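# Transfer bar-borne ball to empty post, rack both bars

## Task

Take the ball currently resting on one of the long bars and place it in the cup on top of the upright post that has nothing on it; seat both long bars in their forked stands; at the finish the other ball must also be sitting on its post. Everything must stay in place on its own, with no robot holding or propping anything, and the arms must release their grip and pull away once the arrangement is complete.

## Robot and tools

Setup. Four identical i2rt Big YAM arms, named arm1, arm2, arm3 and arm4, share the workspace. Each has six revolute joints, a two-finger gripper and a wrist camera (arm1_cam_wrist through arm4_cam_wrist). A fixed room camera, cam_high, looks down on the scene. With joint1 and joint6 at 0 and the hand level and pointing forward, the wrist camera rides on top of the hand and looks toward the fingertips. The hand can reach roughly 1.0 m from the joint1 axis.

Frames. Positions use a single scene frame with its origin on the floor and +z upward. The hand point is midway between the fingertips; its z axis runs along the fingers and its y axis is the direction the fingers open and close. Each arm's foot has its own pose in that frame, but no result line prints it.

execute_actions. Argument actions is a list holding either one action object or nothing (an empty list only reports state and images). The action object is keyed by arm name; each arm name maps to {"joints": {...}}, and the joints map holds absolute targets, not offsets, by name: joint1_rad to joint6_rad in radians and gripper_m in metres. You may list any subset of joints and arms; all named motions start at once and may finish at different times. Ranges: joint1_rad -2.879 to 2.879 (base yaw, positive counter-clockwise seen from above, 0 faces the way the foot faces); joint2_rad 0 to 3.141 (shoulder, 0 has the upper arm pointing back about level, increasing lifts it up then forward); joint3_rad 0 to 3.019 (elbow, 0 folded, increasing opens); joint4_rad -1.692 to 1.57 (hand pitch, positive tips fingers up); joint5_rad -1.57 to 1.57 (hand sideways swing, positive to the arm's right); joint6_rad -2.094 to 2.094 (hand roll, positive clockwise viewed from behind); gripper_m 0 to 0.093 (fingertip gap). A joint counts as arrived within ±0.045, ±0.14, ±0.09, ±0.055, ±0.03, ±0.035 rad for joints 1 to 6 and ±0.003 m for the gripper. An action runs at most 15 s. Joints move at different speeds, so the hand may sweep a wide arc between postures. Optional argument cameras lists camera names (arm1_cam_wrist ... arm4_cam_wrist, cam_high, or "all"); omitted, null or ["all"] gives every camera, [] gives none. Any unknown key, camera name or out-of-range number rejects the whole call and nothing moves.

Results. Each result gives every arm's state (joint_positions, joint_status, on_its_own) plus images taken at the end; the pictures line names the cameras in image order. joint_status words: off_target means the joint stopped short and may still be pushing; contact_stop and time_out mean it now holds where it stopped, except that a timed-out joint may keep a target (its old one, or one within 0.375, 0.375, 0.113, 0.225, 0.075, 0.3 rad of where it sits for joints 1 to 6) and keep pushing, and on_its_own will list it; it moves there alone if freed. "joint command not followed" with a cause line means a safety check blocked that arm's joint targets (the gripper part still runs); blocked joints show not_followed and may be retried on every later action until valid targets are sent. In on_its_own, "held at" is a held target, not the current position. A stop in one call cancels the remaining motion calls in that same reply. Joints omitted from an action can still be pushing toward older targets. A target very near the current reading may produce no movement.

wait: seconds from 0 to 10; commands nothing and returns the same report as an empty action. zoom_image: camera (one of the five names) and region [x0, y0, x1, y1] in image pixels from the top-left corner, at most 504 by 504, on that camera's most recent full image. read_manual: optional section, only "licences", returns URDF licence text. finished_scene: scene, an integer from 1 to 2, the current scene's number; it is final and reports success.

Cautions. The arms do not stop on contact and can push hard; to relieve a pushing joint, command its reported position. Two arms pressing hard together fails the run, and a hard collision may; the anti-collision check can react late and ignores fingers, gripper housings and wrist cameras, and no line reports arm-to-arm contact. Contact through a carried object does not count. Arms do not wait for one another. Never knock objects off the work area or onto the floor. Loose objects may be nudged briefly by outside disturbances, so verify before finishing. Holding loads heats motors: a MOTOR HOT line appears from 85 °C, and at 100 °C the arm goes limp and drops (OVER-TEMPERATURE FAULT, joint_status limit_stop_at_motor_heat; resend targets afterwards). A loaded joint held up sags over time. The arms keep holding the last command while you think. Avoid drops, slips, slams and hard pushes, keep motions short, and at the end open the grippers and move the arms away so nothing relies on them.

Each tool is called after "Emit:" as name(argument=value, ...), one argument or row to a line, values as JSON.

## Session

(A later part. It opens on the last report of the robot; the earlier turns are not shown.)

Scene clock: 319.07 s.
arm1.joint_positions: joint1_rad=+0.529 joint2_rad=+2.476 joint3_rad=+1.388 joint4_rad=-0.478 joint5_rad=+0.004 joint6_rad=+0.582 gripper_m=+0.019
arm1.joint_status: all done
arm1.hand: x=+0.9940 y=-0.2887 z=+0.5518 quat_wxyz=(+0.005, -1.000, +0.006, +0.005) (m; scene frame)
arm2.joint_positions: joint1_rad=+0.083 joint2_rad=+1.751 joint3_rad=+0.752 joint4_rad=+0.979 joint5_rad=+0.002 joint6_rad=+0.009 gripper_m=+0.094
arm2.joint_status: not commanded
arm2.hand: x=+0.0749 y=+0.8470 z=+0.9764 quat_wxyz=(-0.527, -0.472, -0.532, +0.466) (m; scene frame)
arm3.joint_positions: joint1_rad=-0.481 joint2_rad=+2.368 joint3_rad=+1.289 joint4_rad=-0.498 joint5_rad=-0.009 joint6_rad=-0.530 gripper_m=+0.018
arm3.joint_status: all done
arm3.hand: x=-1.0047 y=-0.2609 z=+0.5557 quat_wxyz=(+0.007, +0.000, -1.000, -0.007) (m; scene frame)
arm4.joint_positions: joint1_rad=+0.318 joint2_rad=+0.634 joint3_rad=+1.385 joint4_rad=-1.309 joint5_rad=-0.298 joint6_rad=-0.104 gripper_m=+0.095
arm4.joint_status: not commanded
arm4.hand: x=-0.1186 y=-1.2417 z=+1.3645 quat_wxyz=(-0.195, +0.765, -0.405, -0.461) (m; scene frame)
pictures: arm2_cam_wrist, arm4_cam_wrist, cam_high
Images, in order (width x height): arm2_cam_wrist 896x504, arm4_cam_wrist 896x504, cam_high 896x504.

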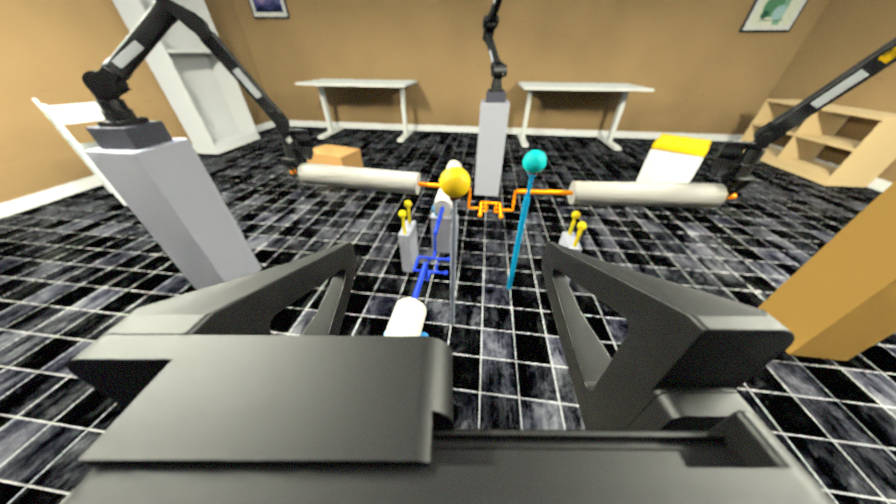

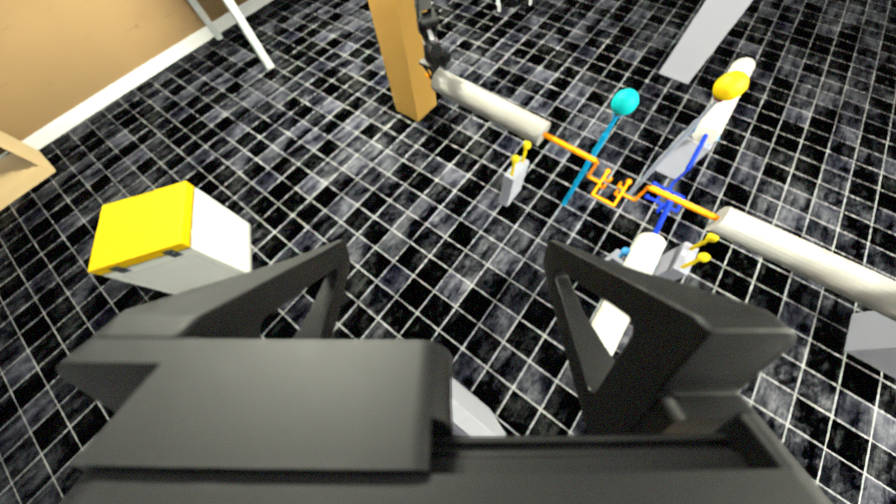

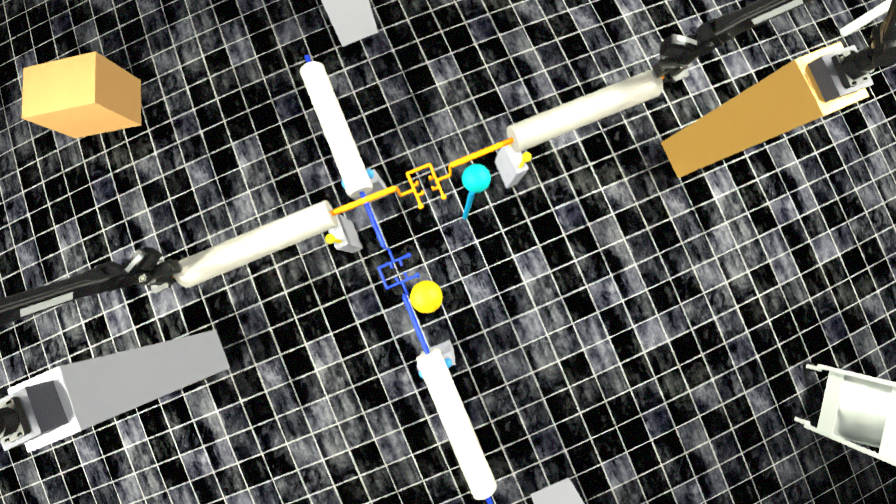

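Emit:
execute_actions(
  actions=[
    {"arm1": {"joints": {"joint1_rad": 0.538, "joint2_rad": 2.575, "joint3_rad": 1.465, "joint4_rad": -0.44}}, "arm3": {"joints": {"joint1_rad": -0.505, "joint2_rad": 2.478, "joint3_rad": 1.365, "joint4_rad": -0.435, "joint5_rad": 0.005, "joint6_rad": -0.54}}},
  ],
  cameras=["arm2_cam_wrist", "cam_high"],
)

Scene clock: 323.47 s.
arm1.joint_positions: joint1_rad=+0.535 joint2_rad=+2.587 joint3_rad=+1.457 joint4_rad=-0.432 joint5_rad=+0.001 joint6_rad=+0.582 gripper_m=+0.019
arm1.joint_status: all done
arm1.hand: x=+0.9923 y=-0.2934 z=+0.5056 quat_wxyz=(+0.003, -1.000, +0.003, +0.005) (m; scene frame)
arm2.joint_positions: joint1_rad=+0.083 joint2_rad=+1.751 joint3_rad=+0.752 joint4_rad=+0.979 joint5_rad=+0.002 joint6_rad=+0.009 gripper_m=+0.094
arm2.joint_status: not commanded
arm2.hand: x=+0.0749 y=+0.8470 z=+0.9764 quat_wxyz=(-0.527, -0.472, -0.532, +0.466) (m; scene frame)
arm3.joint_positions: joint1_rad=-0.498 joint2_rad=+2.483 joint3_rad=+1.347 joint4_rad=-0.434 joint5_rad=-0.004 joint6_rad=-0.542 gripper_m=+0.018
arm3.joint_status: all done
arm3.hand: x=-1.0060 y=-0.2718 z=+0.5079 quat_wxyz=(+0.005, -0.003, -1.000, -0.003) (m; scene frame)
arm4.joint_positions: joint1_rad=+0.318 joint2_rad=+0.634 joint3_rad=+1.385 joint4_rad=-1.309 joint5_rad=-0.298 joint6_rad=-0.104 gripper_m=+0.095
arm4.joint_status: not commanded
arm4.hand: x=-0.1186 y=-1.2417 z=+1.3645 quat_wxyz=(-0.195, +0.765, -0.405, -0.461) (m; scene frame)
pictures: arm2_cam_wrist, cam_high
Images, in order (width x height): arm2_cam_wrist 896x504, cam_high 896x504.

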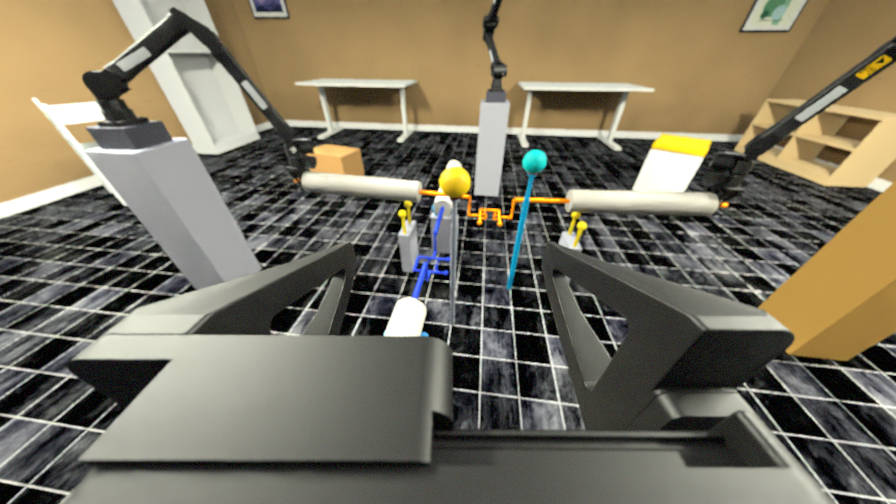

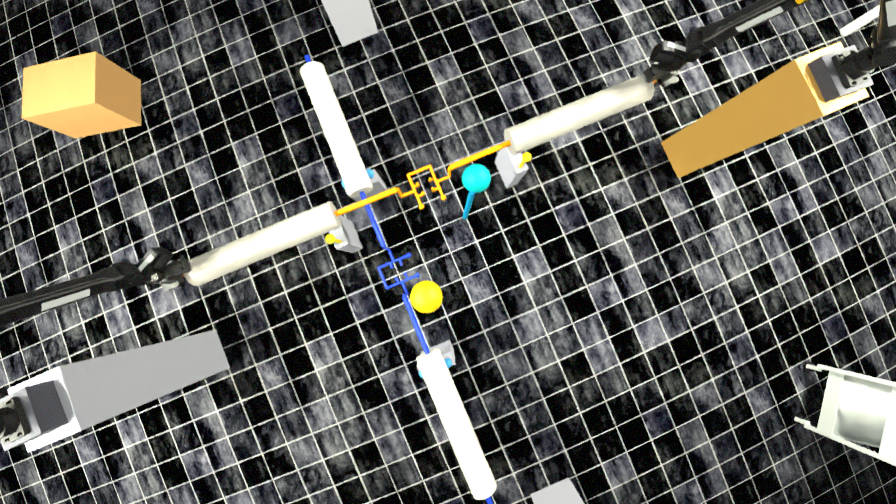

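Emit:
execute_actions(
  actions=[
    {"arm1": {"joints": {"joint2_rad": 2.712, "joint3_rad": 1.562, "joint4_rad": -0.418}}, "arm3": {"joints": {"joint2_rad": 2.612, "joint3_rad": 1.44, "joint4_rad": -0.368}}},
  ],
  cameras=["arm2_cam_wrist", "cam_high"],
)

Scene clock: 326.87 s.
arm1.joint_positions: joint1_rad=+0.534 joint2_rad=+2.724 joint3_rad=+1.558 joint4_rad=-0.406 joint5_rad=+0.003 joint6_rad=+0.582 gripper_m=+0.019
arm1.joint_status: all done
arm1.hand: x=+0.9909 y=-0.2933 z=+0.4500 quat_wxyz=(+0.006, -1.000, +0.003, +0.002) (m; scene frame)
arm2.joint_positions: joint1_rad=+0.083 joint2_rad=+1.751 joint3_rad=+0.752 joint4_rad=+0.979 joint5_rad=+0.002 joint6_rad=+0.009 gripper_m=+0.094
arm2.joint_status: not commanded
arm2.hand: x=+0.0749 y=+0.8470 z=+0.9764 quat_wxyz=(-0.527, -0.472, -0.532, +0.466) (m; scene frame)
arm3.joint_positions: joint1_rad=-0.499 joint2_rad=+2.621 joint3_rad=+1.423 joint4_rad=-0.370 joint5_rad=-0.004 joint6_rad=-0.543 gripper_m=+0.018
arm3.joint_status: all done
arm3.hand: x=-1.0071 y=-0.2722 z=+0.4501 quat_wxyz=(+0.004, -0.003, -1.000, -0.002) (m; scene frame)
arm4.joint_positions: joint1_rad=+0.318 joint2_rad=+0.634 joint3_rad=+1.385 joint4_rad=-1.309 joint5_rad=-0.298 joint6_rad=-0.104 gripper_m=+0.095
arm4.joint_status: not commanded
arm4.hand: x=-0.1186 y=-1.2417 z=+1.3645 quat_wxyz=(-0.195, +0.765, -0.405, -0.461) (m; scene frame)
pictures: arm2_cam_wrist, cam_high
Images, in order (width x height): arm2_cam_wrist 896x504, cam_high 896x504.

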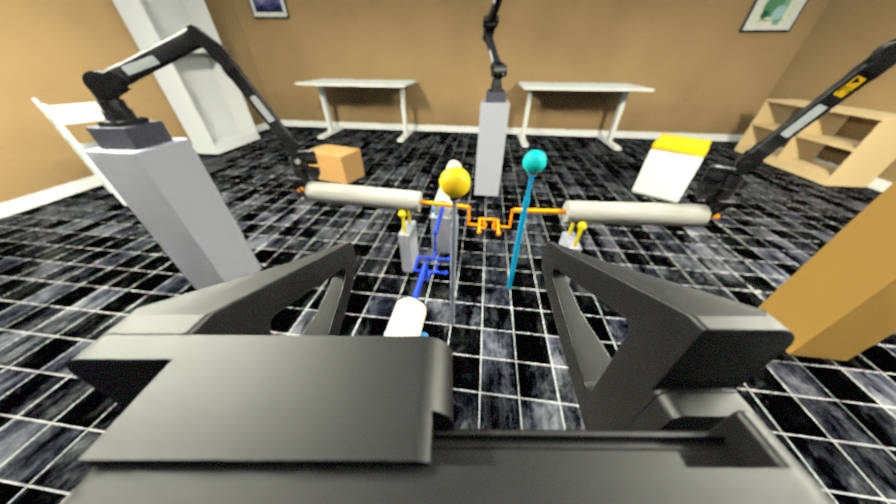

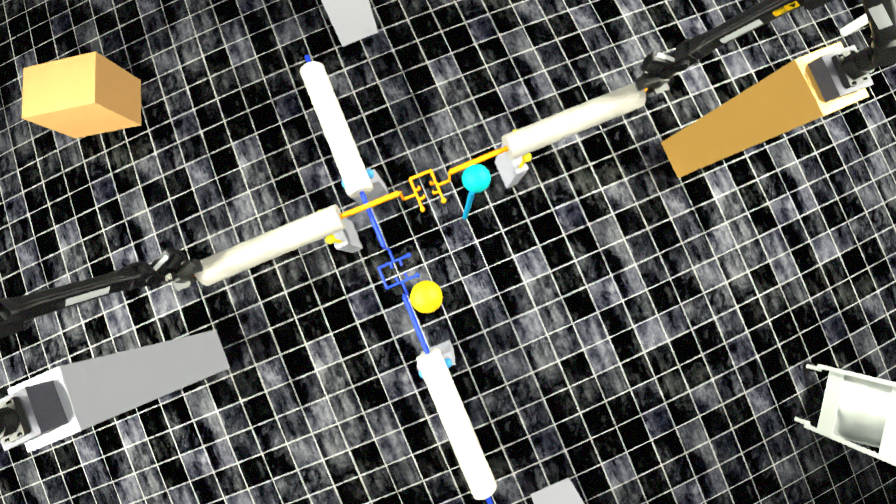

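The bar is back in its stands. Releasing and moving clear.

Emit:
execute_actions(
  actions=[
    {"arm1": {"joints": {"gripper_m": 0.08}}, "arm3": {"joints": {"gripper_m": 0.08}}},
  ],
  cameras=[],
)

Emit:
execute_actions(
  actions=[
    {"arm1": {"joints": {"joint2_rad": 2.06, "joint3_rad": 1.31, "joint4_rad": -0.82}}, "arm3": {"joints": {"joint2_rad": 1.95, "joint3_rad": 1.25, "joint4_rad": -0.87}}},
  ],
  cameras=["arm2_cam_wrist", "arm4_cam_wrist", "cam_high"],
)

Scene clock: 333.63 s.
arm1.joint_positions: joint1_rad=+0.534 joint2_rad=+2.720 joint3_rad=+1.558 joint4_rad=-0.407 joint5_rad=+0.003 joint6_rad=+0.582 gripper_m=+0.080
arm1.joint_status: all done
arm1.hand: x=+0.9898 y=-0.2940 z=+0.4516 quat_wxyz=(+0.005, -1.000, +0.003, +0.003) (m; scene frame)
arm2.joint_positions: joint1_rad=+0.083 joint2_rad=+1.751 joint3_rad=+0.752 joint4_rad=+0.979 joint5_rad=+0.002 joint6_rad=+0.009 gripper_m=+0.094
arm2.joint_status: not commanded
arm2.hand: x=+0.0749 y=+0.8470 z=+0.9764 quat_wxyz=(-0.527, -0.472, -0.532, +0.466) (m; scene frame)
arm3.joint_positions: joint1_rad=-0.499 joint2_rad=+2.621 joint3_rad=+1.424 joint4_rad=-0.370 joint5_rad=+0.001 joint6_rad=-0.543 gripper_m=+0.080
arm3.joint_status: all done
arm3.hand: x=-1.0071 y=-0.2732 z=+0.4502 quat_wxyz=(+0.005, -0.003, -1.000, +0.000) (m; scene frame)
arm4.joint_positions: joint1_rad=+0.318 joint2_rad=+0.634 joint3_rad=+1.385 joint4_rad=-1.309 joint5_rad=-0.298 joint6_rad=-0.104 gripper_m=+0.095
arm4.joint_status: not commanded
arm4.hand: x=-0.1186 y=-1.2417 z=+1.3645 quat_wxyz=(-0.195, +0.765, -0.405, -0.461) (m; scene frame)
pictures: none
No camera images: the call's "cameras" was empty. Leave "cameras" out to get every camera's image.

Scene clock: 335.20 s.
arm1.joint_positions: joint1_rad=+0.534 joint2_rad=+2.050 joint3_rad=+1.307 joint4_rad=-0.808 joint5_rad=+0.003 joint6_rad=+0.582 gripper_m=+0.080
arm1.joint_status: all done
arm1.hand: x=+0.9942 y=-0.2945 z=+0.7558 quat_wxyz=(+0.000, -1.000, +0.003, +0.010) (m; scene frame)
arm2.joint_positions: joint1_rad=+0.083 joint2_rad=+1.751 joint3_rad=+0.752 joint4_rad=+0.979 joint5_rad=+0.002 joint6_rad=+0.009 gripper_m=+0.094
arm2.joint_status: not commanded
arm2.hand: x=+0.0749 y=+0.8470 z=+0.9764 quat_wxyz=(-0.527, -0.472, -0.532, +0.466) (m; scene frame)
arm3.joint_positions: joint1_rad=-0.499 joint2_rad=+1.925 joint3_rad=+1.244 joint4_rad=-0.859 joint5_rad=+0.001 joint6_rad=-0.543 gripper_m=+0.080
arm3.joint_status: all done
arm3.hand: x=-1.0063 y=-0.2722 z=+0.7675 quat_wxyz=(-0.007, -0.003, -1.000, +0.007) (m; scene frame)
arm4.joint_positions: joint1_rad=+0.318 joint2_rad=+0.634 joint3_rad=+1.385 joint4_rad=-1.309 joint5_rad=-0.298 joint6_rad=-0.104 gripper_m=+0.095
arm4.joint_status: not commanded
arm4.hand: x=-0.1186 y=-1.2417 z=+1.3645 quat_wxyz=(-0.195, +0.765, -0.405, -0.461) (m; scene frame)
pictures: arm2_cam_wrist, arm4_cam_wrist, cam_high
Images, in order (width x height): arm2_cam_wrist 896x504, arm4_cam_wrist 896x504, cam_high 896x504.

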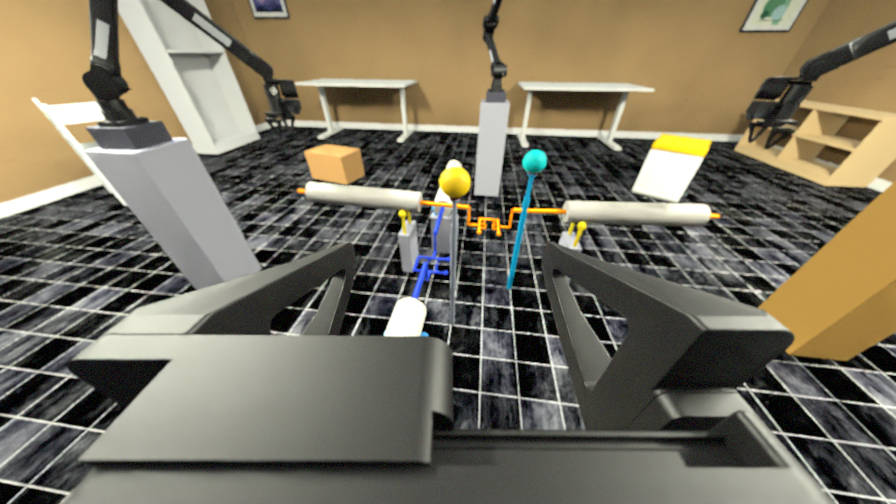

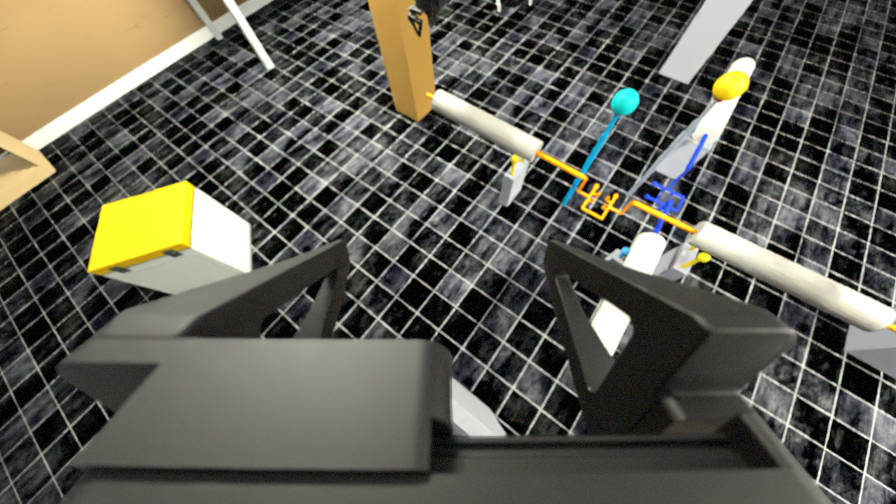

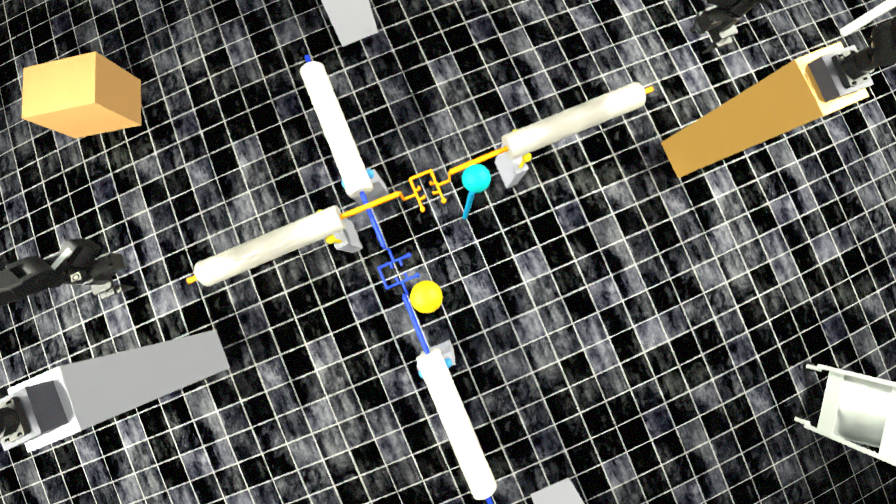

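Both bars are in their stands, the yellow ball is in the cup, the teal ball is still on its post, and the arms are clear.

Emit:
finished_scene(
  scene=2,
)

The scene is finished: the task was done.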